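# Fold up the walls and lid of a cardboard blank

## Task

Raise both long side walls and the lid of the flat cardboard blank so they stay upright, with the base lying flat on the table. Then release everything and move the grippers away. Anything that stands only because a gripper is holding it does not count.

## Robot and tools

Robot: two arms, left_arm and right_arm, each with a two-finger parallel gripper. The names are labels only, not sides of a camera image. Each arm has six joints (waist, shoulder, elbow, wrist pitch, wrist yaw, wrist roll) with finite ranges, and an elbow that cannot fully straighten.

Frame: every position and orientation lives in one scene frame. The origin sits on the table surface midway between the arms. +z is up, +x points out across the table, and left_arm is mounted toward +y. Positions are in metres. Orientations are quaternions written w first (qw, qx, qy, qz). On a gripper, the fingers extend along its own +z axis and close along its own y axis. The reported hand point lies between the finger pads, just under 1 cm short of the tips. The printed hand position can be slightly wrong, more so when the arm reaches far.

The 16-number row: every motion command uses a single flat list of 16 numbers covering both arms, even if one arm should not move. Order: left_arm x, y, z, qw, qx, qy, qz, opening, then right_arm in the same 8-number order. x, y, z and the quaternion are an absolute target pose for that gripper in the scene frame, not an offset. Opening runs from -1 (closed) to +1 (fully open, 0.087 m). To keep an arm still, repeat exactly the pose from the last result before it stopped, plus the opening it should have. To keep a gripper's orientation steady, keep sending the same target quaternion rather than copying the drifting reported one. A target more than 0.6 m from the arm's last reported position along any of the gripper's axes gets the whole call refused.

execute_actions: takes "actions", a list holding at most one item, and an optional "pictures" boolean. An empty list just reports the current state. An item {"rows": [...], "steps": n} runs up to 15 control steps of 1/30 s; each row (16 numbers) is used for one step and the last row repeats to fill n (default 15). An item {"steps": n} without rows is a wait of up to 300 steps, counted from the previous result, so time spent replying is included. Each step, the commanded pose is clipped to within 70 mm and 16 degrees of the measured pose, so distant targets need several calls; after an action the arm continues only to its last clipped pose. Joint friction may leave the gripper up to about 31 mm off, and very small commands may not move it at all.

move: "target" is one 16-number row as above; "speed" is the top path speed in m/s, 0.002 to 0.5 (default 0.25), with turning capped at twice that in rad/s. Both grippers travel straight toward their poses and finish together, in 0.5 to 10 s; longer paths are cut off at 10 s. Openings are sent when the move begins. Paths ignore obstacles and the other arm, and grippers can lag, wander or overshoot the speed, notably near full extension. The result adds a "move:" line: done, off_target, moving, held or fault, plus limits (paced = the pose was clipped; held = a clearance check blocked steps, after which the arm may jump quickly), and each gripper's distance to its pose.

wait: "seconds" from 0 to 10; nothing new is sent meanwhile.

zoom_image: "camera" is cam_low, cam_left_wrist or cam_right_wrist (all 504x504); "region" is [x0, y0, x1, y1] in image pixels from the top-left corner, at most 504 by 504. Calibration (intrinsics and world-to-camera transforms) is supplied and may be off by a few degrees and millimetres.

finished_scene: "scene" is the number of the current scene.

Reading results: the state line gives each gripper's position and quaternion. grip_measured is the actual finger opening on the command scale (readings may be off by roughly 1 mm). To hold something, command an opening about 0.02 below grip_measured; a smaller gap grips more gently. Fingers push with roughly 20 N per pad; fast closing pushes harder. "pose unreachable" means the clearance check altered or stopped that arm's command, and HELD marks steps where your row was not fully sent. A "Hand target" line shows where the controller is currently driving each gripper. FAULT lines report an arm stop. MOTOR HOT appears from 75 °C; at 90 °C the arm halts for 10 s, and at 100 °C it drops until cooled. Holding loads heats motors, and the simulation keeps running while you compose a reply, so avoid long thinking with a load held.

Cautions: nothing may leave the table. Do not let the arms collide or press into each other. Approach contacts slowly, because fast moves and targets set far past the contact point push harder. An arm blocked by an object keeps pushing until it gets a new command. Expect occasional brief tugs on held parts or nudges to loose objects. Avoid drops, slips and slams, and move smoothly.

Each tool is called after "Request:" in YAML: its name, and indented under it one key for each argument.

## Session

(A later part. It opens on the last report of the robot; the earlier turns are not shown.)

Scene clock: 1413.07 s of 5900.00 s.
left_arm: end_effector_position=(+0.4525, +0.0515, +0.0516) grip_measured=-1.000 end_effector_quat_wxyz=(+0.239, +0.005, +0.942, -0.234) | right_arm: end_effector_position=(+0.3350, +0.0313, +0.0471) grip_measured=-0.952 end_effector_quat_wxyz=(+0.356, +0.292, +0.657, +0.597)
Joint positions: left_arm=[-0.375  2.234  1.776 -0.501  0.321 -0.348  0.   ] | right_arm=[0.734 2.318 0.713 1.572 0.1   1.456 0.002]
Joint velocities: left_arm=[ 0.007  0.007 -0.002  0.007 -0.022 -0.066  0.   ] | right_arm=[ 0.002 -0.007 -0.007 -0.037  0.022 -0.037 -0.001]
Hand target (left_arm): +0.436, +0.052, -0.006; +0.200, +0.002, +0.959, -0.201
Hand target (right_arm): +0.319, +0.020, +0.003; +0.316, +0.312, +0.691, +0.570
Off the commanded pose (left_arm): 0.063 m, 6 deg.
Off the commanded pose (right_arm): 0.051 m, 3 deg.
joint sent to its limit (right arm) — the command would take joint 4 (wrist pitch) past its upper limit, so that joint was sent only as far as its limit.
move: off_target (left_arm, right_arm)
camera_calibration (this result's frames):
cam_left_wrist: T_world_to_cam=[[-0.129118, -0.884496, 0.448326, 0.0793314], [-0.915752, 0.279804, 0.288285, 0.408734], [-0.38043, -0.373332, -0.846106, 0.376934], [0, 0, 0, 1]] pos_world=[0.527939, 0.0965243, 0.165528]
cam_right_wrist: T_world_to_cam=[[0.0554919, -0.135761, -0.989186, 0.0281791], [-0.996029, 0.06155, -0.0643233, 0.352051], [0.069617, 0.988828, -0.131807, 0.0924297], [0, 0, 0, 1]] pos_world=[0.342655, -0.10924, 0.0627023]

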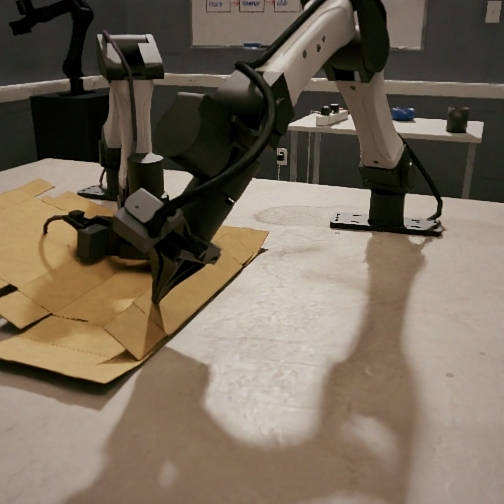

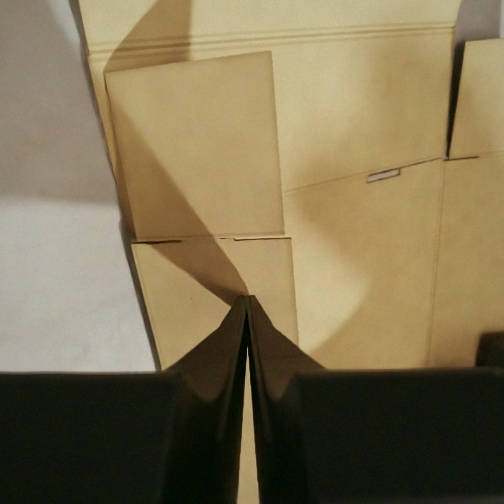

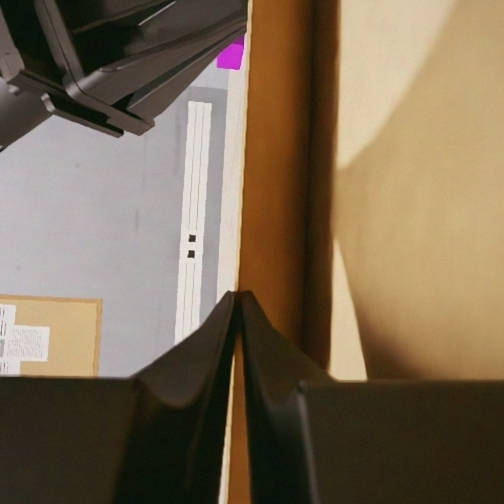

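Request:
move:
  target: [0.44,0.16,0.10,0.2,0,0.95,-0.2,-1, 0.32,0.045,0.06,0.408,0.19,0.807,0.376,-1]
  speed: 0.05

Request:
move:
  target: [0.44,0.16,0.10,0.2,0,0.95,-0.2,-1, 0.30,0.03,0.10,0.408,0.19,0.807,0.376,0]
  speed: 0.03

Request:
move:
  target: [0.38,0.22,0.10,0.2,0,0.95,-0.2,-1, 0.25,0.0,0.40,0.5,0,0.87,0,-1]
  speed: 0.15

Scene clock: 1428.50 s of 5900.00 s.
left_arm: end_effector_position=(+0.4364, +0.1562, +0.0767) grip_measured=-1.000 end_effector_quat_wxyz=(+0.183, -0.005, +0.963, -0.198) | right_arm: end_effector_position=(+0.3260, +0.0430, +0.0638) grip_measured=-0.957 end_effector_quat_wxyz=(+0.416, +0.200, +0.796, +0.392)
Joint positions: left_arm=[-0.177  2.211  1.907 -0.853  0.366 -0.146  0.   ] | right_arm=[0.839 1.918 0.828 0.72  0.292 1.114 0.002]
Joint velocities: left_arm=[-0.022 -0.007  0.002  0.007 -0.081  0.007  0.   ] | right_arm=[-0.002 -0.017 -0.017  0.066  0.007 -0.051  0.001]
Hand target (left_arm): +0.440, +0.160, +0.099; +0.203, -0.000, +0.958, -0.200
Hand target (right_arm): +0.320, +0.045, +0.059; +0.409, +0.192, +0.808, +0.378
Off the commanded pose (left_arm): 0.024 m, 2 deg.
Off the commanded pose (right_arm): 0.007 m, 3 deg.
After step 90, 6.30 s passed at rest.
move: off_target (left_arm, right_arm)
camera_calibration (this result's frames):
cam_left_wrist: T_world_to_cam=[[-0.069537, -0.916496, 0.393955, 0.141691], [-0.876068, 0.244991, 0.415312, 0.33588], [-0.477147, -0.316251, -0.819949, 0.462466], [0, 0, 0, 1]] pos_world=[0.524771, 0.193827, 0.183884]
cam_right_wrist: T_world_to_cam=[[0.0211559, -0.627835, -0.778059, 0.0656208], [-0.997118, 0.0434674, -0.0621871, 0.344346], [0.0728634, 0.777132, -0.625105, 0.12318], [0, 0, 0, 1]] pos_world=[0.33299, -0.0694961, 0.149471]

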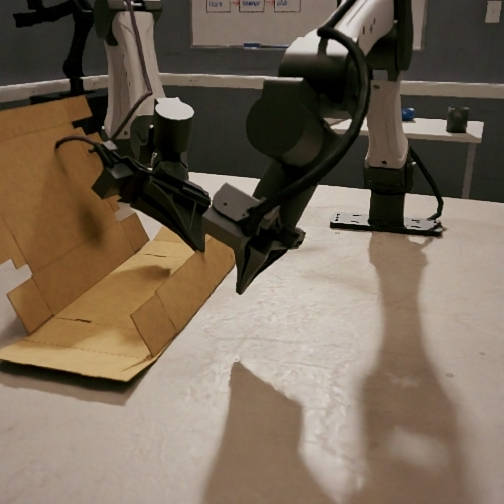

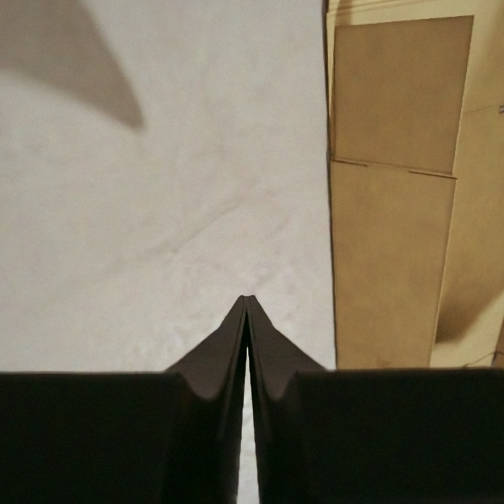

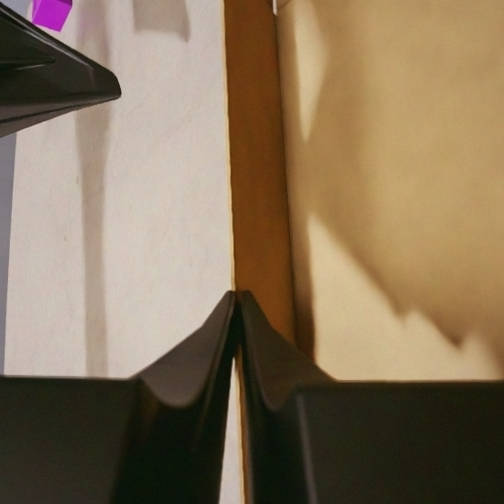

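Scene clock: 1430.30 s of 5900.00 s.
left_arm: end_effector_position=(+0.4348, +0.1559, +0.0765) grip_measured=-1.000 end_effector_quat_wxyz=(+0.180, -0.005, +0.963, -0.199) | right_arm: end_effector_position=(+0.3066, +0.0321, +0.0986) grip_measured=+0.000 end_effector_quat_wxyz=(+0.409, +0.196, +0.807, +0.380)
Joint positions: left_arm=[-0.177  2.211  1.907 -0.86   0.369 -0.144  0.   ] | right_arm=[0.857 1.734 0.814 0.513 0.303 1.115 0.044]
Joint velocities: left_arm=[ 0.007 -0.012 -0.007  0.007  0.007  0.037  0.   ] | right_arm=[-0.012 -0.007 -0.007 -0.051 -0.007 -0.022 -0.001]
Hand target (left_arm): +0.439, +0.160, +0.100; +0.202, +0.000, +0.958, -0.201
Hand target (right_arm): +0.300, +0.030, +0.099; +0.409, +0.191, +0.809, +0.377
Off the commanded pose (left_arm): 0.024 m, 3 deg.
Off the commanded pose (right_arm): 0.007 m, 1 deg.
move: off_target (left_arm)
camera_calibration (this result's frames):
cam_left_wrist: T_world_to_cam=[[-0.0696826, -0.915755, 0.395648, 0.141243], [-0.872943, 0.247935, 0.420117, 0.332454], [-0.48282, -0.316104, -0.816678, 0.463627], [0, 0, 0, 1]] pos_world=[0.523903, 0.193471, 0.183082]
cam_right_wrist: T_world_to_cam=[[0.00921696, -0.650429, -0.759511, 0.088805], [-0.998543, 0.0344007, -0.0415778, 0.326345], [0.0531711, 0.758787, -0.649164, 0.163905], [0, 0, 0, 1]] pos_world=[0.316336, -0.0778341, 0.187418]

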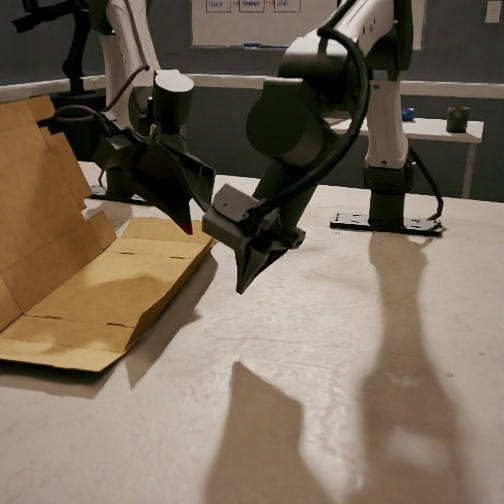

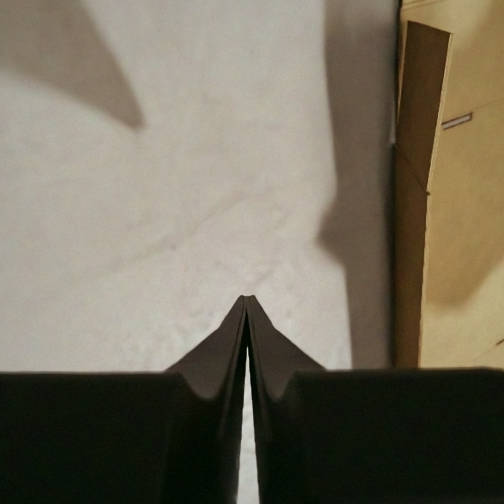

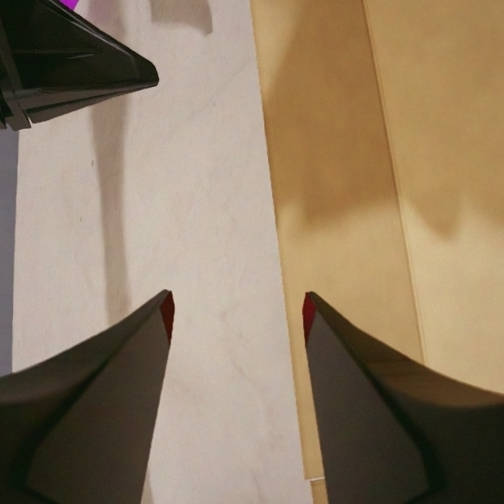

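Scene clock: 1433.97 s of 5900.00 s.
left_arm: end_effector_position=(+0.3806, +0.2171, +0.0930) grip_measured=-1.000 end_effector_quat_wxyz=(+0.188, -0.003, +0.962, -0.200) | right_arm: end_effector_position=(+0.2517, -0.0043, +0.3976) grip_measured=-1.000 end_effector_quat_wxyz=(+0.534, -0.008, +0.845, +0.037)
Joint positions: left_arm=[-0.032  1.981  1.624 -0.846  0.427  0.     0.   ] | right_arm=[ 1.149  2.058  2.834 -1.536  0.903  0.703  0.   ]
Joint velocities: left_arm=[-0.007  0.007 -0.017 -0.066 -0.007 -0.022  0.   ] | right_arm=[ 0.007  0.012 -0.017 -0.022  0.037 -0.007  0.   ]
Hand target (left_arm): +0.381, +0.221, +0.099; +0.202, +0.000, +0.959, -0.200
Hand target (right_arm): +0.249, -0.002, +0.399; +0.537, -0.013, +0.843, +0.037
Off the commanded pose (left_arm): 0.008 m, 2 deg.
Off the commanded pose (right_arm): 0.005 m, 7 deg.
elbow stopped short (right arm): the move would have taken joint 3 (elbow) straighter than the controller allows; a more bent joint 3 avoids this.
move: off_target (right_arm)
camera_calibration (this result's frames):
cam_left_wrist: T_world_to_cam=[[-0.0763126, -0.914739, 0.396774, 0.189205], [-0.88009, 0.248827, 0.404385, 0.266952], [-0.468634, -0.318337, -0.824041, 0.466104], [0, 0, 0, 1]] pos_world=[0.467813, 0.255027, 0.201065]
cam_right_wrist: T_world_to_cam=[[0.063133, -0.997474, -0.0325485, -0.0113763], [-0.969209, -0.0535008, -0.240358, 0.356544], [0.23801, 0.0467208, -0.970138, 0.466554], [0, 0, 0, 1]] pos_world=[0.235239, -0.01407, 0.53795]

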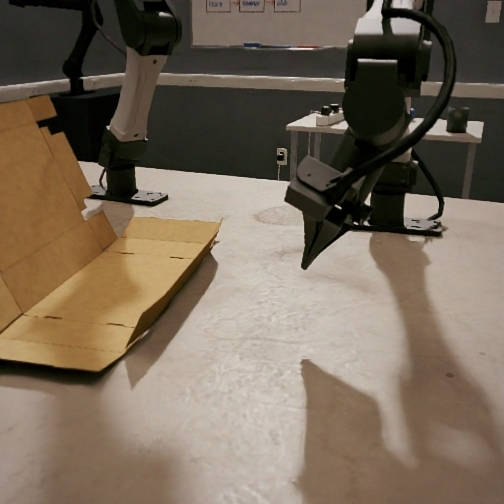

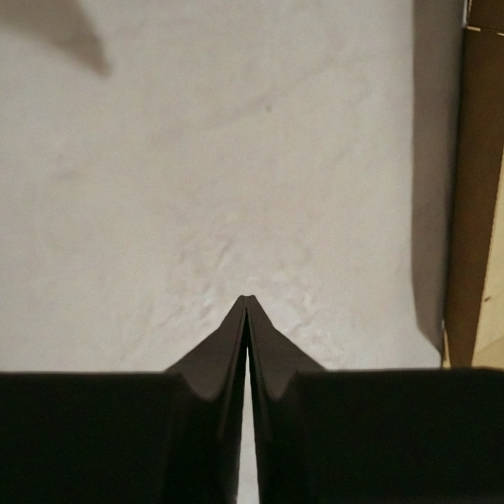

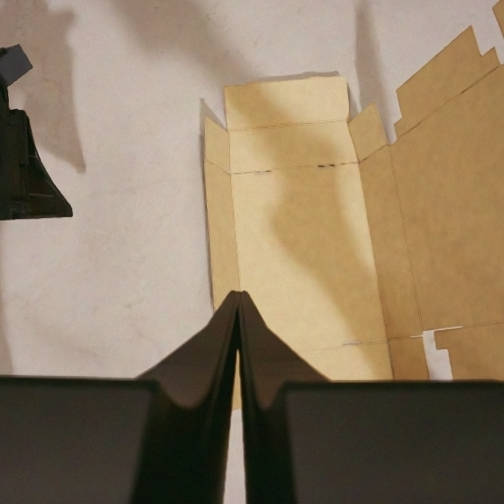

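Request:
move:
  target: [0.36,0.16,0.05,0.2,0,0.95,-0.2,-1, 0.15,-0.42,0.35,0.408,0.19,0.807,0.376,-1]
  speed: 0.15

Request:
move:
  target: [0.36,0.16,0.05,0.2,0,0.95,-0.2,-1, 0.34,-0.34,0.06,0.38,0.242,0.75,0.478,-1]
  speed: 0.1

Scene clock: 1442.60 s of 5900.00 s.
left_arm: end_effector_position=(+0.3596, +0.1638, +0.0433) grip_measured=-1.000 end_effector_quat_wxyz=(+0.187, -0.002, +0.961, -0.203) | right_arm: end_effector_position=(+0.1462, -0.4045, +0.3529) grip_measured=-1.000 end_effector_quat_wxyz=(+0.527, +0.280, +0.781, +0.185)
Joint positions: left_arm=[-0.164  1.933  1.346 -0.565  0.382 -0.131  0.   ] | right_arm=[-1.336  1.068  1.562 -1.565 -1.127 -0.344  0.   ]
Joint velocities: left_arm=[-0.012 -0.002  0.002  0.037 -0.037  0.007  0.   ] | right_arm=[ 0.007 -0.007 -0.017 -0.007  0.007 -0.051  0.   ]
Hand target (left_arm): +0.360, +0.160, +0.050; +0.201, +0.000, +0.958, -0.203
Hand target (right_arm): +0.147, -0.410, +0.348; +0.520, +0.290, +0.779, +0.197
Off the commanded pose (left_arm): 0.008 m, 2 deg.
Off the commanded pose (right_arm): 0.016 m, 28 deg; orientation clipped at the last step of the last action.
joint sent to its limit (right arm) — the command would take joint 4 (wrist pitch) past its lower limit, so that joint was sent only as far as its limit.
After step 90, 2.30 s passed at rest.
move: off_target (right_arm); limits=paced
camera_calibration (this result's frames):
cam_left_wrist: T_world_to_cam=[[-0.0793406, -0.912346, 0.401659, 0.159047], [-0.878542, 0.254389, 0.404289, 0.280443], [-0.471029, -0.320798, -0.821718, 0.399419], [0, 0, 0, 1]] pos_world=[0.447138, 0.201897, 0.150947]
cam_right_wrist: T_world_to_cam=[[-0.235962, -0.789981, -0.565908, -0.0894377], [-0.90366, 0.392548, -0.171188, 0.368574], [0.357381, 0.470994, -0.806501, 0.563413], [0, 0, 0, 1]] pos_world=[0.110608, -0.480702, 0.466875]

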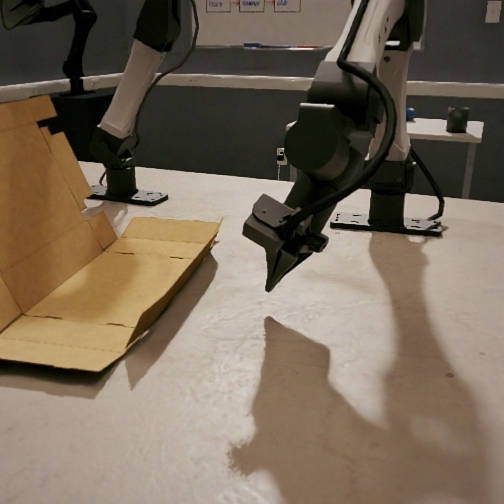

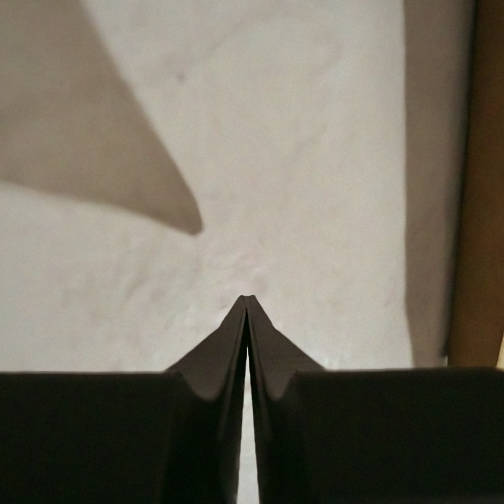

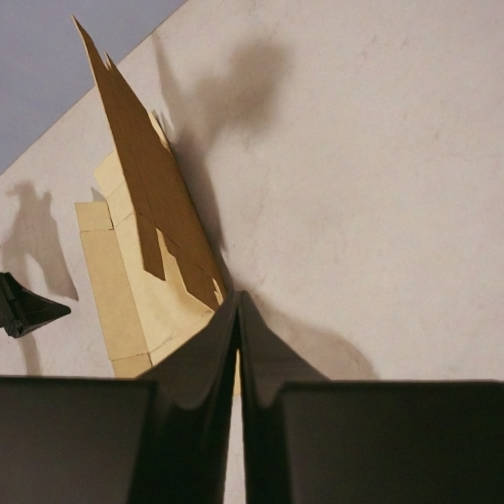

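Scene clock: 1446.87 s of 5900.00 s.
left_arm: end_effector_position=(+0.3602, +0.1642, +0.0432) grip_measured=-1.000 end_effector_quat_wxyz=(+0.188, -0.003, +0.961, -0.202) | right_arm: end_effector_position=(+0.3356, -0.3487, +0.0617) grip_measured=-1.000 end_effector_quat_wxyz=(+0.379, +0.250, +0.753, +0.476)
Joint positions: left_arm=[-0.164  1.933  1.346 -0.563  0.379 -0.133  0.   ] | right_arm=[-0.542  1.826  0.619  0.635 -1.069  0.705  0.   ]
Joint velocities: left_arm=[ 0.007 -0.007  0.002 -0.095 -0.081  0.051  0.   ] | right_arm=[-0.017 -0.012 -0.007 -0.022  0.037  0.007  0.   ]
Hand target (left_arm): +0.360, +0.160, +0.050; +0.201, +0.000, +0.958, -0.202
Hand target (right_arm): +0.339, -0.346, +0.063; +0.379, +0.243, +0.752, +0.481
Off the commanded pose (left_arm): 0.008 m, 2 deg.
Off the commanded pose (right_arm): 0.010 m, 1 deg.
move: done
camera_calibration (this result's frames):
cam_left_wrist: T_world_to_cam=[[-0.0777537, -0.913399, 0.399572, 0.159173], [-0.879919, 0.251298, 0.403228, 0.281961], [-0.468719, -0.320238, -0.823256, 0.398958], [0, 0, 0, 1]] pos_world=[0.447479, 0.202294, 0.151149]
cam_right_wrist: T_world_to_cam=[[-0.001748, -0.44048, -0.897761, -0.10172], [-0.998519, 0.0495903, -0.022387, 0.371009], [0.0543813, 0.896392, -0.439914, 0.461973], [0, 0, 0, 1]] pos_world=[0.345159, -0.477312, 0.120214]

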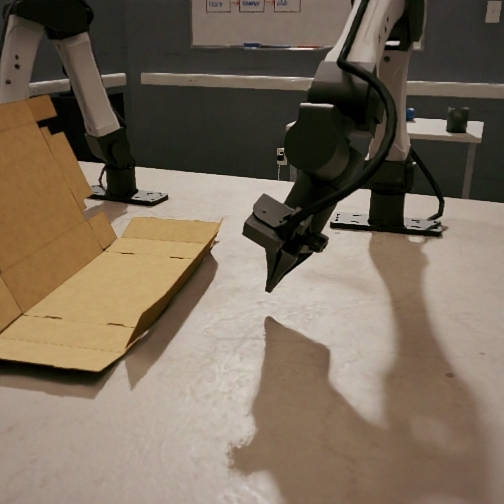

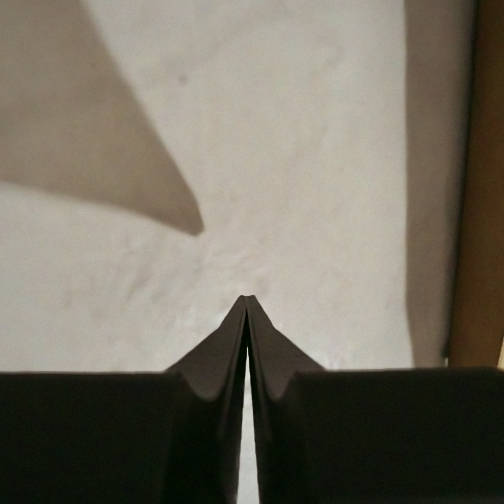

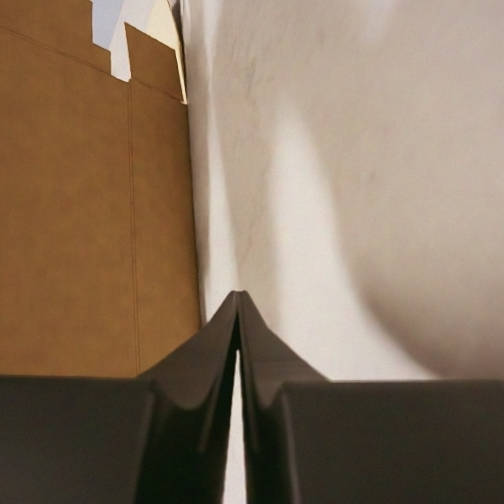

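Request:
move:
  target: [0.36,0.04,0.05,0.2,0,0.95,-0.2,-1, 0.36,-0.13,0.045,0.38,0.242,0.75,0.478,-1]
  speed: 0.03

Scene clock: 1457.60 s of 5900.00 s.
left_arm: end_effector_position=(+0.3497, +0.0538, +0.0464) grip_measured=-1.000 end_effector_quat_wxyz=(+0.189, -0.005, +0.963, -0.190) | right_arm: end_effector_position=(+0.3595, -0.1417, +0.0415) grip_measured=-1.000 end_effector_quat_wxyz=(+0.382, +0.252, +0.755, +0.469)
Joint positions: left_arm=[-0.461  1.951  1.38  -0.5    0.222 -0.41   0.   ] | right_arm=[ 0.215  1.939  0.491  1.158 -0.353  1.106  0.   ]
Joint velocities: left_arm=[-0.012  0.007 -0.012 -0.007  0.007  0.051  0.   ] | right_arm=[ 0.022 -0.032  0.007 -0.051 -0.007  0.066  0.   ]
Hand target (left_arm): +0.357, +0.040, +0.051; +0.200, +0.000, +0.958, -0.204
Hand target (right_arm): +0.363, -0.132, +0.045; +0.379, +0.243, +0.752, +0.480
Off the commanded pose (left_arm): 0.018 m, 2 deg.
Off the commanded pose (right_arm): 0.012 m, 2 deg.
After step 90, 0.10 s passed at rest.
move: off_target (left_arm, right_arm)
camera_calibration (this result's frames):
cam_left_wrist: T_world_to_cam=[[-0.0688191, -0.92271, 0.379302, 0.0546055], [-0.882483, 0.233626, 0.408218, 0.300739], [-0.465282, -0.306634, -0.830354, 0.359674], [0, 0, 0, 1]] pos_world=[0.436505, 0.0904129, 0.155178]
cam_right_wrist: T_world_to_cam=[[-0.00879368, -0.452138, -0.891905, -0.028008], [-0.997903, 0.0611658, -0.0211683, 0.385491], [0.064125, 0.889849, -0.451727, 0.262342], [0, 0, 0, 1]] pos_world=[0.367614, -0.269687, 0.101687]

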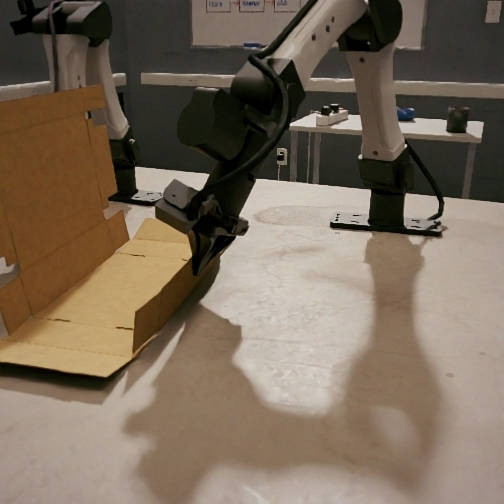

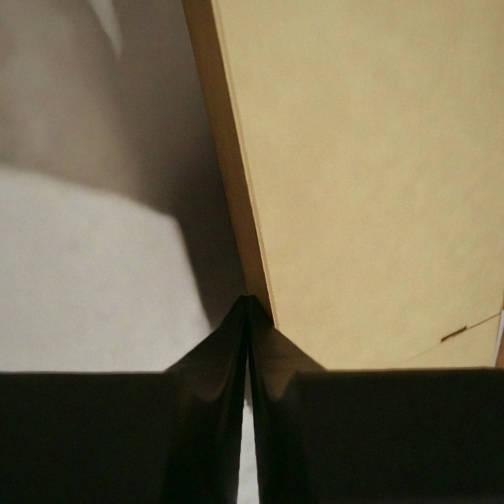

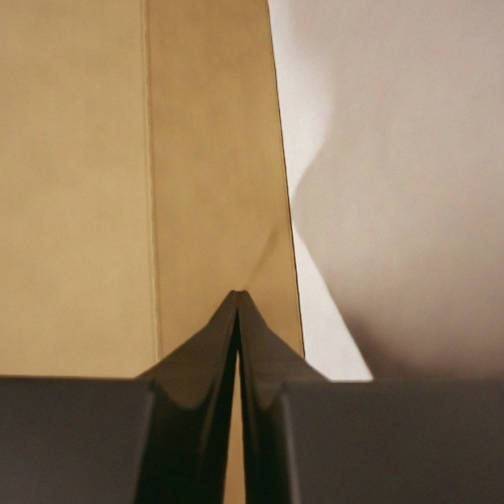

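Working. Continue.

Request:
move:
  target: [0.365,0.0,0.045,0.2,0,0.95,-0.2,-1, 0.36,-0.10,0.045,0.38,0.242,0.75,0.478,-1]
  speed: 0.015

Scene clock: 1468.83 s of 5900.00 s.
left_arm: end_effector_position=(+0.3606, +0.0347, +0.0443) grip_measured=-1.000 end_effector_quat_wxyz=(+0.200, -0.012, +0.967, -0.159) | right_arm: end_effector_position=(+0.3669, -0.1276, +0.0416) grip_measured=-1.000 end_effector_quat_wxyz=(+0.408, +0.273, +0.748, +0.446)
Joint positions: left_arm=[-0.525  2.01   1.469 -0.528  0.124 -0.462  0.   ] | right_arm=[ 0.305  1.945  0.505  1.164 -0.186  1.127  0.   ]
Joint velocities: left_arm=[ 0.007 -0.007  0.002 -0.037 -0.11  -0.022  0.   ] | right_arm=[-0.002 -0.007  0.002  0.022  0.081  0.022  0.   ]
Hand target (left_arm): +0.362, +0.001, +0.047; +0.200, +0.001, +0.959, -0.201
Hand target (right_arm): +0.359, -0.102, +0.046; +0.381, +0.243, +0.753, +0.479
Off the commanded pose (left_arm): 0.035 m, 5 deg.
Off the commanded pose (right_arm): 0.029 m, 6 deg.
After step 90, 4.27 s passed at rest.
move: off_target (left_arm, right_arm)
camera_calibration (this result's frames):
cam_left_wrist: T_world_to_cam=[[-0.0477776, -0.945316, 0.322638, 0.0341774], [-0.895237, 0.183788, 0.405921, 0.322134], [-0.443021, -0.269444, -0.855063, 0.348982], [0, 0, 0, 1]] pos_world=[0.444626, 0.0671349, 0.156613]
cam_right_wrist: T_world_to_cam=[[-0.031103, -0.471889, -0.881109, -0.0162262], [-0.98995, 0.136212, -0.0380049, 0.399403], [0.137952, 0.871072, -0.471383, 0.220692], [0, 0, 0, 1]] pos_world=[0.364439, -0.254299, 0.104913]

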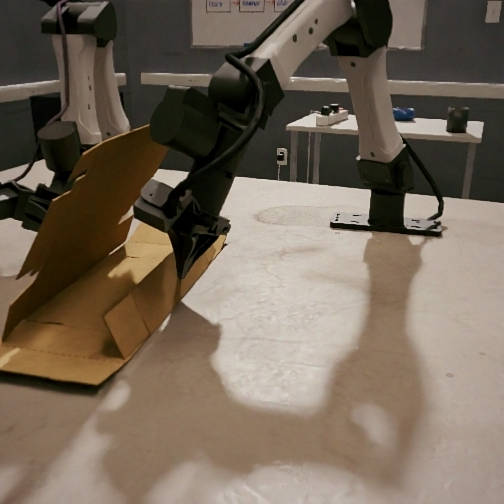

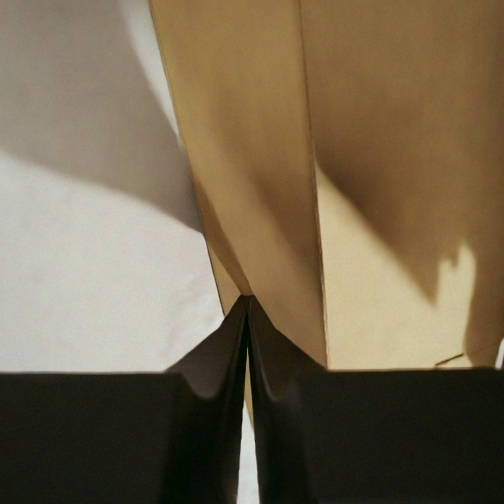

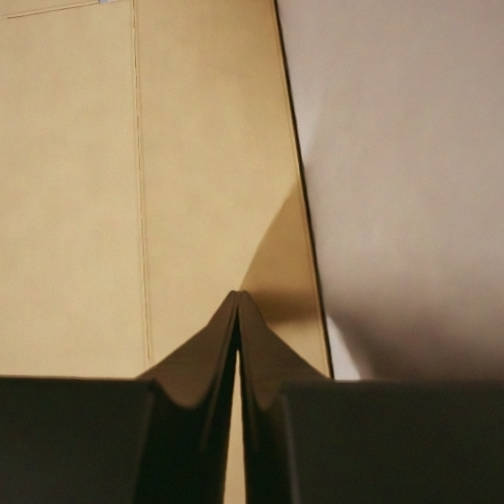

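Request:
move:
  target: [0.365,0.005,0.0,0.19,-0.085,0.88,-0.41,-1, 0.355,-0.10,0.045,0.38,0.242,0.75,0.478,-1]
  speed: 0.015

Scene clock: 1486.97 s of 5900.00 s.
left_arm: end_effector_position=(+0.3664, +0.0400, +0.0229) grip_measured=-1.000 end_effector_quat_wxyz=(+0.202, -0.060, +0.943, -0.258) | right_arm: end_effector_position=(+0.3729, -0.1358, +0.0422) grip_measured=-1.000 end_effector_quat_wxyz=(+0.423, +0.286, +0.742, +0.435)
Joint positions: left_arm=[-0.433  2.006  1.286 -0.253  0.318 -0.539  0.   ] | right_arm=[ 0.299  1.945  0.505  1.169 -0.145  1.127  0.   ]
Joint velocities: left_arm=[ 0.027  0.007 -0.012 -0.081  0.007 -0.007  0.   ] | right_arm=[ 0.012 -0.017 -0.002 -0.066  0.051 -0.007  0.   ]
Hand target (left_arm): +0.362, +0.020, +0.021; +0.195, -0.051, +0.934, -0.296
Hand target (right_arm): +0.360, -0.114, +0.043; +0.394, +0.257, +0.751, +0.463
Off the commanded pose (left_arm): 0.042 m, 19 deg.
Off the commanded pose (right_arm): 0.040 m, 9 deg.
After step 90, 4.93 s passed at rest.
move: off_target (left_arm, right_arm; path cut at 10 s)
camera_calibration (this result's frames):
cam_left_wrist: T_world_to_cam=[[0.000312879, -0.853984, 0.5203, 0.0205442], [-0.906609, 0.21931, 0.360504, 0.33883], [-0.421972, -0.471821, -0.774161, 0.333136], [0, 0, 0, 1]] pos_world=[0.447754, 0.100416, 0.125062]
cam_right_wrist: T_world_to_cam=[[-0.045283, -0.47812, -0.877126, -0.015124], [-0.98232, 0.180969, -0.0479323, 0.410148], [0.18165, 0.859448, -0.477862, 0.209647], [0, 0, 0, 1]] pos_world=[0.36413, -0.261636, 0.106576]

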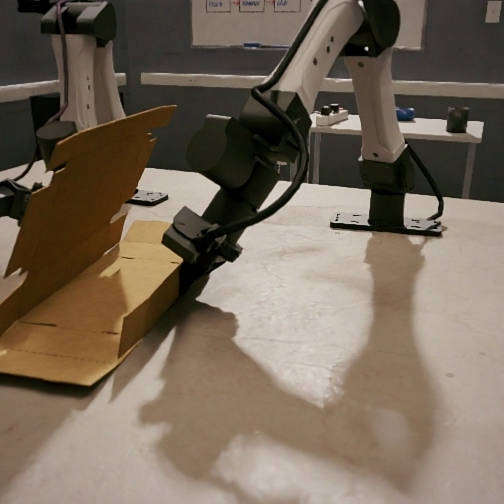

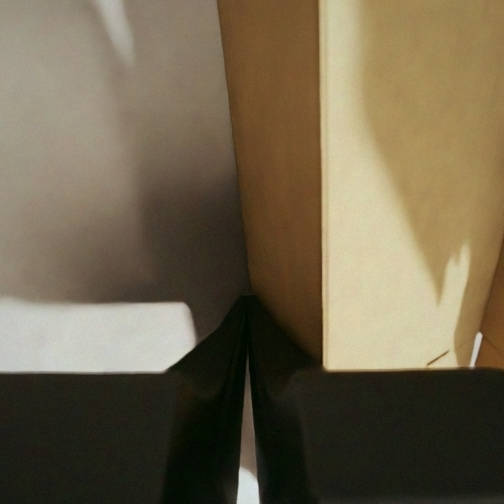

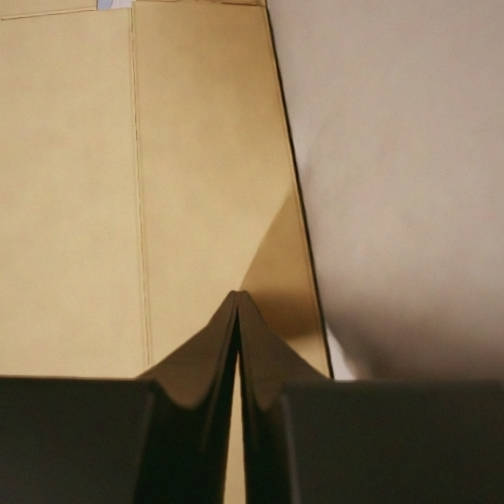

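Request:
move:
  target: [0.365,0.035,0.02,0.19,-0.085,0.88,-0.41,-1, 0.355,-0.16,0.065,0.408,0.19,0.807,0.376,-1]
  speed: 0.06

Request:
move:
  target: [0.365,0.025,0.02,0.19,-0.085,0.88,-0.41,-1, 0.355,-0.06,0.06,0.408,0.19,0.807,0.376,-1]
  speed: 0.02

Scene clock: 1496.23 s of 5900.00 s.
left_arm: end_effector_position=(+0.3672, +0.0350, +0.0244) grip_measured=-1.000 end_effector_quat_wxyz=(+0.197, -0.079, +0.891, -0.402) | right_arm: end_effector_position=(+0.3427, -0.1617, +0.0425) grip_measured=-1.000 end_effector_quat_wxyz=(+0.389, +0.204, +0.822, +0.362)
Joint positions: left_arm=[-0.34   2.031  1.132  0.075  0.616 -0.647  0.   ] | right_arm=[ 0.218  1.681  0.505  0.708 -0.276  0.856  0.   ]
Joint velocities: left_arm=[-0.007 -0.002  0.007 -0.007  0.022  0.037  0.   ] | right_arm=[ 0.002 -0.027 -0.007  0.022  0.037 -0.022  0.   ]
Hand target (left_arm): +0.365, +0.036, +0.020; +0.191, -0.085, +0.887, -0.412
Hand target (right_arm): +0.354, -0.160, +0.064; +0.409, +0.191, +0.809, +0.377
Off the commanded pose (left_arm): 0.005 m, 2 deg.
Off the commanded pose (right_arm): 0.026 m, 4 deg.
After step 90, 3.00 s passed at rest.
move: off_target (right_arm)
camera_calibration (this result's frames):
cam_left_wrist: T_world_to_cam=[[-0.0250735, -0.654732, 0.755445, 0.0121741], [-0.907341, 0.332125, 0.257732, 0.338949], [-0.419648, -0.678984, -0.602392, 0.334497], [0, 0, 0, 1]] pos_world=[0.448219, 0.122516, 0.104944]
cam_right_wrist: T_world_to_cam=[[-0.0379908, -0.66965, -0.741704, -0.0678507], [-0.999078, 0.0403223, 0.0147686, 0.365493], [0.0200174, 0.741581, -0.670564, 0.282112], [0, 0, 0, 1]] pos_world=[0.356931, -0.269383, 0.133451]

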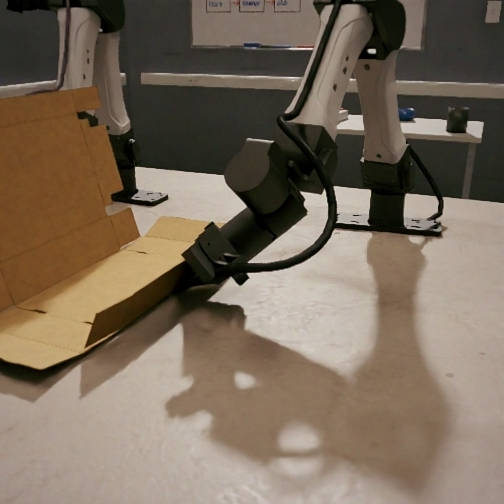

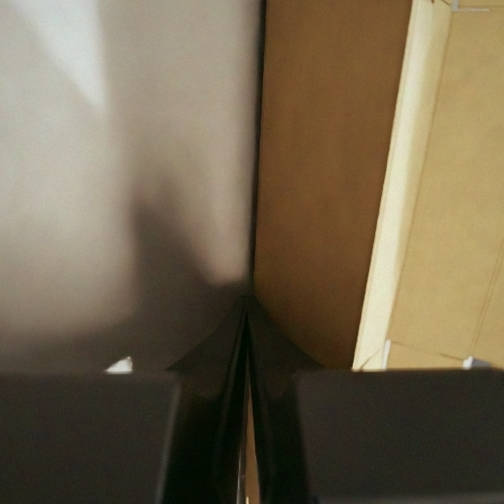

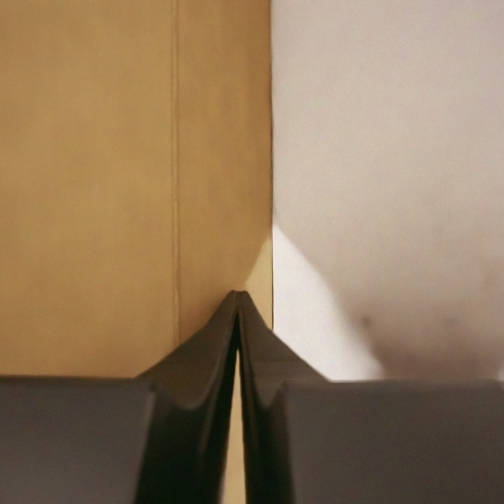

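Scene clock: 1501.67 s of 5900.00 s.
left_arm: end_effector_position=(+0.3736, +0.0428, +0.0213) grip_measured=-1.000 end_effector_quat_wxyz=(+0.206, -0.097, +0.893, -0.387) | right_arm: end_effector_position=(+0.3606, -0.1204, +0.0401) grip_measured=-1.000 end_effector_quat_wxyz=(+0.442, +0.239, +0.818, +0.281)
Joint positions: left_arm=[-0.331  2.031  1.132  0.076  0.575 -0.661  0.   ] | right_arm=[0.47  1.741 0.61  0.656 0.153 0.928 0.   ]
Joint velocities: left_arm=[-0.002  0.002  0.002  0.007  0.051  0.007  0.   ] | right_arm=[-0.002 -0.002  0.007 -0.051  0.022  0.081  0.   ]
Hand target (left_arm): +0.364, +0.026, +0.020; +0.190, -0.085, +0.887, -0.412
Hand target (right_arm): +0.350, -0.066, +0.062; +0.408, +0.191, +0.812, +0.372
Off the commanded pose (left_arm): 0.020 m, 4 deg.
Off the commanded pose (right_arm): 0.064 m, 13 deg.
move: off_target (left_arm, right_arm)
camera_calibration (this result's frames):
cam_left_wrist: T_world_to_cam=[[0.00620734, -0.672489, 0.740081, 0.00911979], [-0.920659, 0.285034, 0.266724, 0.349763], [-0.390318, -0.683018, -0.617364, 0.330125], [0, 0, 0, 1]] pos_world=[0.45081, 0.13192, 0.103768]
cam_right_wrist: T_world_to_cam=[[-0.130749, -0.743802, -0.655487, -0.0202229], [-0.979128, 0.20065, -0.0323784, 0.395797], [0.155607, 0.637572, -0.754512, 0.191435], [0, 0, 0, 1]] pos_world=[0.355103, -0.216512, 0.144]

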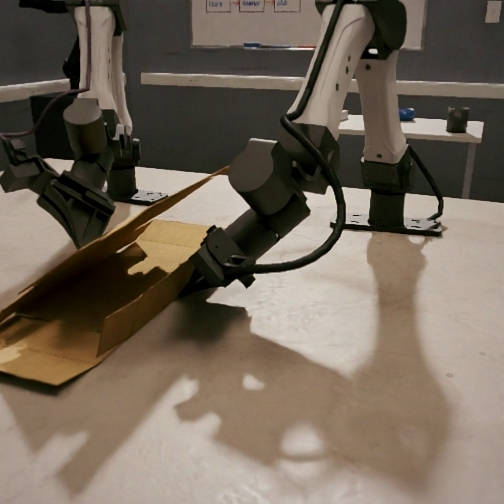

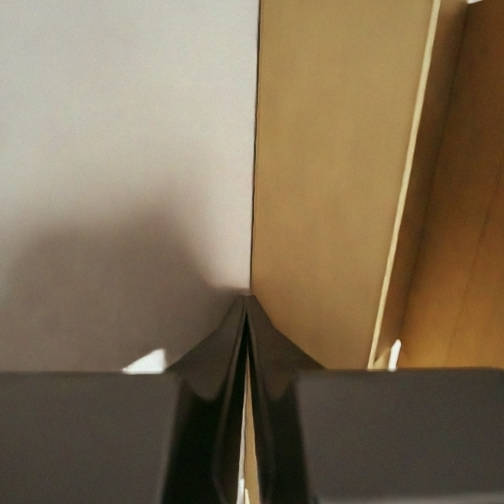

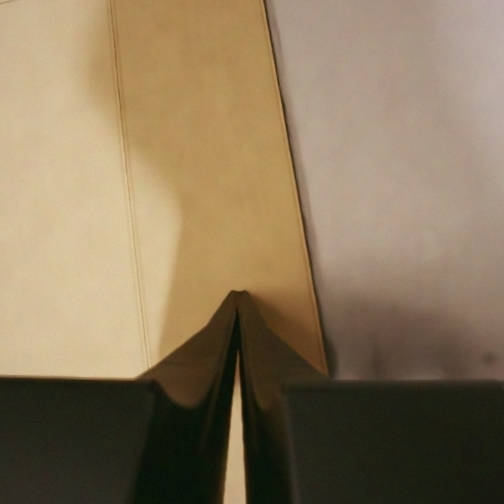

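Request:
move:
  target: [0.365,0.025,0.02,0.19,-0.085,0.88,-0.41,-1, 0.35,-0.08,0.085,0.443,0.078,0.877,0.155,-1]
  speed: 0.04

Request:
move:
  target: [0.365,0.025,0.02,0.19,-0.085,0.88,-0.41,-1, 0.35,-0.075,0.0,0.443,0.078,0.877,0.155,-1]
  speed: 0.02

Scene clock: 1515.67 s of 5900.00 s.
left_arm: end_effector_position=(+0.3743, +0.0435, +0.0216) grip_measured=-1.000 end_effector_quat_wxyz=(+0.206, -0.100, +0.893, -0.388) | right_arm: end_effector_position=(+0.3404, -0.1222, +0.0529) grip_measured=-1.000 end_effector_quat_wxyz=(+0.423, +0.093, +0.898, +0.078)
Joint positions: left_arm=[-0.329  2.031  1.132  0.078  0.576 -0.664  0.   ] | right_arm=[0.609 1.66  0.871 0.039 0.391 0.626 0.   ]
Joint velocities: left_arm=[ 0.002  0.007 -0.002 -0.051  0.081 -0.066  0.   ] | right_arm=[ 0.007 -0.007 -0.017 -0.066  0.037 -0.066  0.   ]
Hand target (left_arm): +0.364, +0.026, +0.020; +0.190, -0.085, +0.887, -0.412
Hand target (right_arm): +0.347, -0.083, +0.087; +0.443, +0.077, +0.880, +0.154
Off the commanded pose (left_arm): 0.021 m, 4 deg.
Off the commanded pose (right_arm): 0.054 m, 10 deg.
After step 90, 5.40 s passed at rest.
move: off_target (left_arm, right_arm)
camera_calibration (this result's frames):
cam_left_wrist: T_world_to_cam=[[0.00945232, -0.670687, 0.74168, 0.0080141], [-0.921529, 0.2821, 0.266842, 0.350524], [-0.388195, -0.686002, -0.615391, 0.330383], [0, 0, 0, 1]] pos_world=[0.451195, 0.133136, 0.103836]
cam_right_wrist: T_world_to_cam=[[-0.086702, -0.97596, -0.199962, -0.0832893], [-0.99623, 0.0855493, 0.0144145, 0.36602], [0.00303854, 0.200457, -0.979698, 0.215796], [0, 0, 0, 1]] pos_world=[0.356762, -0.155858, 0.189484]

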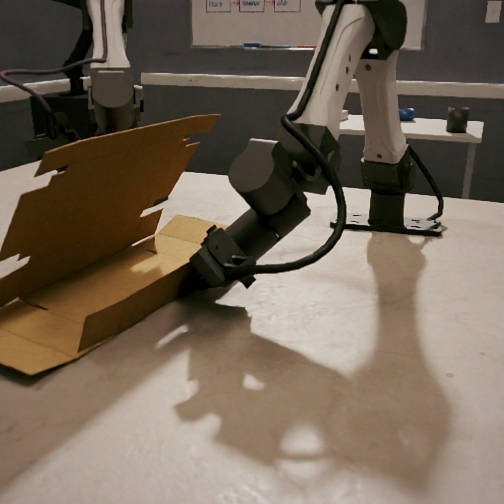

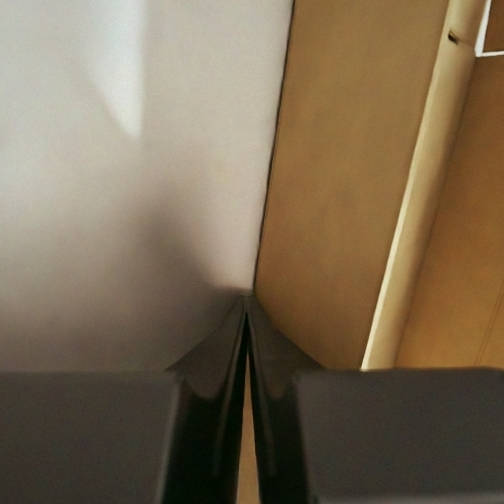

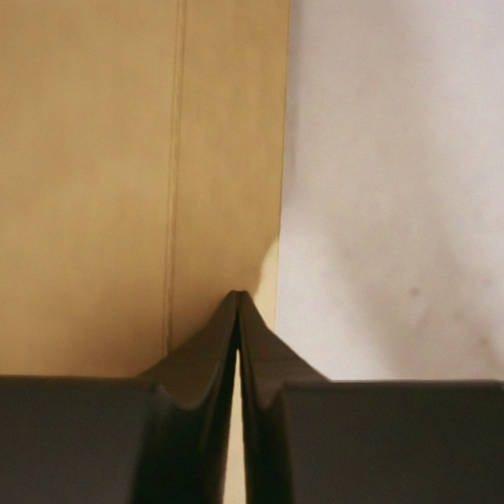

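Scene clock: 1520.10 s of 5900.00 s.
left_arm: end_effector_position=(+0.3751, +0.0441, +0.0217) grip_measured=-1.000 end_effector_quat_wxyz=(+0.208, -0.100, +0.893, -0.387) | right_arm: end_effector_position=(+0.3728, -0.1108, +0.0315) grip_measured=-1.000 end_effector_quat_wxyz=(+0.494, +0.119, +0.855, +0.102)
Joint positions: left_arm=[-0.328  2.031  1.132  0.08   0.573 -0.664  0.   ] | right_arm=[0.615 1.818 0.8   0.437 0.458 0.623 0.   ]
Joint velocities: left_arm=[-0.002 -0.002 -0.007 -0.022 -0.007  0.037  0.   ] | right_arm=[ 0.002 -0.007 -0.012  0.066  0.007 -0.051  0.   ]
Hand target (left_arm): +0.364, +0.026, +0.020; +0.190, -0.085, +0.887, -0.412
Hand target (right_arm): +0.347, -0.079, +0.004; +0.443, +0.080, +0.880, +0.151
Off the commanded pose (left_arm): 0.022 m, 4 deg.
Off the commanded pose (right_arm): 0.053 m, 10 deg.
move: off_target (left_arm, right_arm)
camera_calibration (this result's frames):
cam_left_wrist: T_world_to_cam=[[0.00935877, -0.671925, 0.74056, 0.00850624], [-0.923045, 0.279022, 0.264828, 0.351909], [-0.384577, -0.686049, -0.617606, 0.32982], [0, 0, 0, 1]] pos_world=[0.451589, 0.133798, 0.104205]
cam_right_wrist: T_world_to_cam=[[-0.0912476, -0.958418, -0.270386, -0.0677845], [-0.980911, 0.133325, -0.141558, 0.402163], [0.171721, 0.252308, -0.952288, 0.134432], [0, 0, 0, 1]] pos_world=[0.365216, -0.152502, 0.166619]

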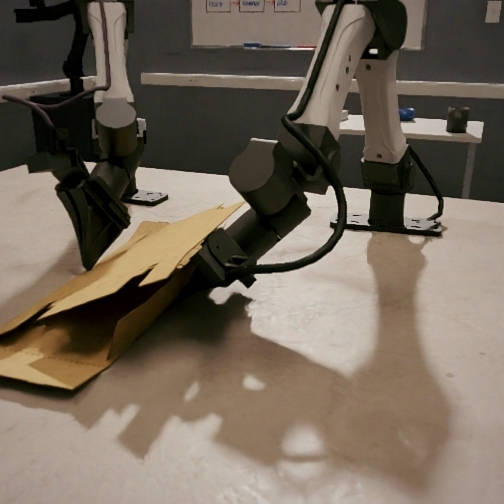

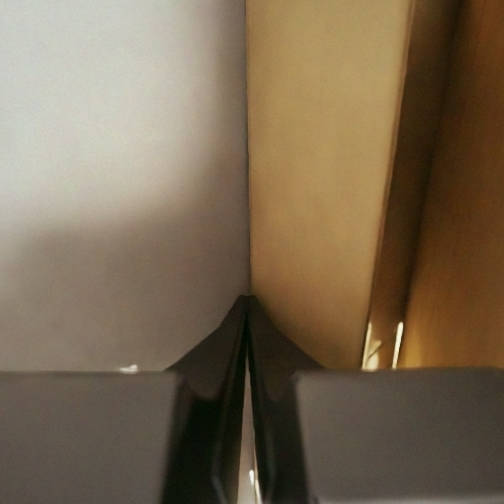

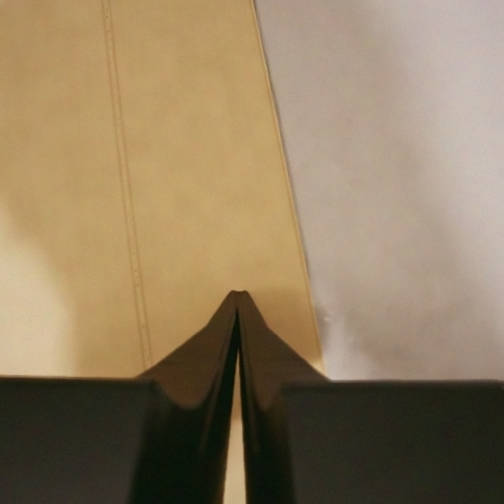

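Request:
move:
  target: [0.37,0.2,0.04,0.19,-0.085,0.88,-0.41,-1, 0.35,-0.085,-0.02,0.443,0.078,0.877,0.155,-1]
  speed: 0.03

Scene clock: 1529.60 s of 5900.00 s.
left_arm: end_effector_position=(+0.3686, +0.1971, +0.0412) grip_measured=-1.000 end_effector_quat_wxyz=(+0.197, -0.085, +0.887, -0.408) | right_arm: end_effector_position=(+0.3729, -0.0828, +0.0170) grip_measured=-1.000 end_effector_quat_wxyz=(+0.483, +0.099, +0.853, +0.172)
Joint positions: left_arm=[ 0.086  2.031  1.266 -0.377  0.866 -0.187  0.   ] | right_arm=[0.614 1.895 0.78  0.592 0.324 0.64  0.   ]
Joint velocities: left_arm=[ 0.002  0.002  0.012 -0.051 -0.051  0.037  0.   ] | right_arm=[-0.012 -0.017 -0.002  0.051 -0.051  0.007  0.   ]
Hand target (left_arm): +0.371, +0.201, +0.040; +0.194, -0.086, +0.887, -0.411
Hand target (right_arm): +0.350, -0.086, -0.018; +0.444, +0.079, +0.879, +0.155
Off the commanded pose (left_arm): 0.003 m, 1 deg.
Off the commanded pose (right_arm): 0.044 m, 6 deg.
After step 90, 0.97 s passed at rest.
move: off_target (right_arm)
camera_calibration (this result's frames):
cam_left_wrist: T_world_to_cam=[[-0.0179066, -0.643404, 0.765317, 0.100298], [-0.909515, 0.328409, 0.254814, 0.283725], [-0.415285, -0.691504, -0.591067, 0.455659], [0, 0, 0, 1]] pos_world=[0.449077, 0.286445, 0.120268]
cam_right_wrist: T_world_to_cam=[[0.00956324, -0.929173, -0.369523, -0.0783379], [-0.989557, 0.0443573, -0.137147, 0.392193], [0.143824, 0.366975, -0.919045, 0.132874], [0, 0, 0, 1]] pos_world=[0.369736, -0.138947, 0.146958]

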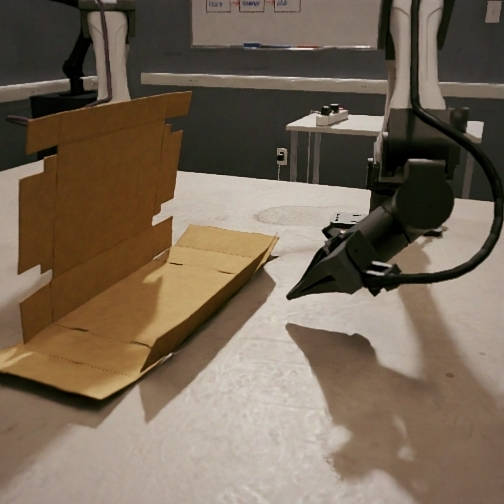

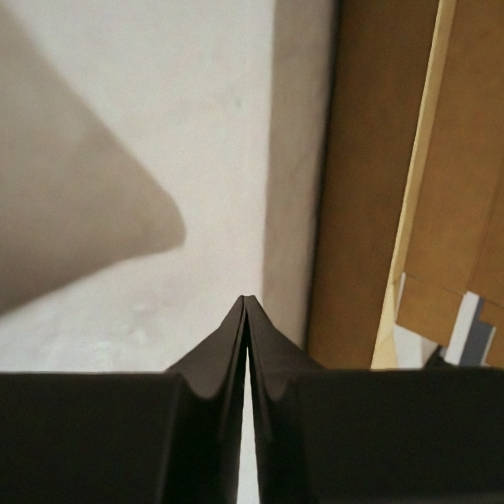

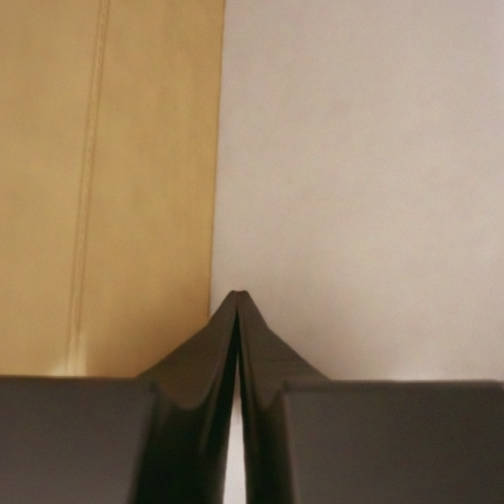

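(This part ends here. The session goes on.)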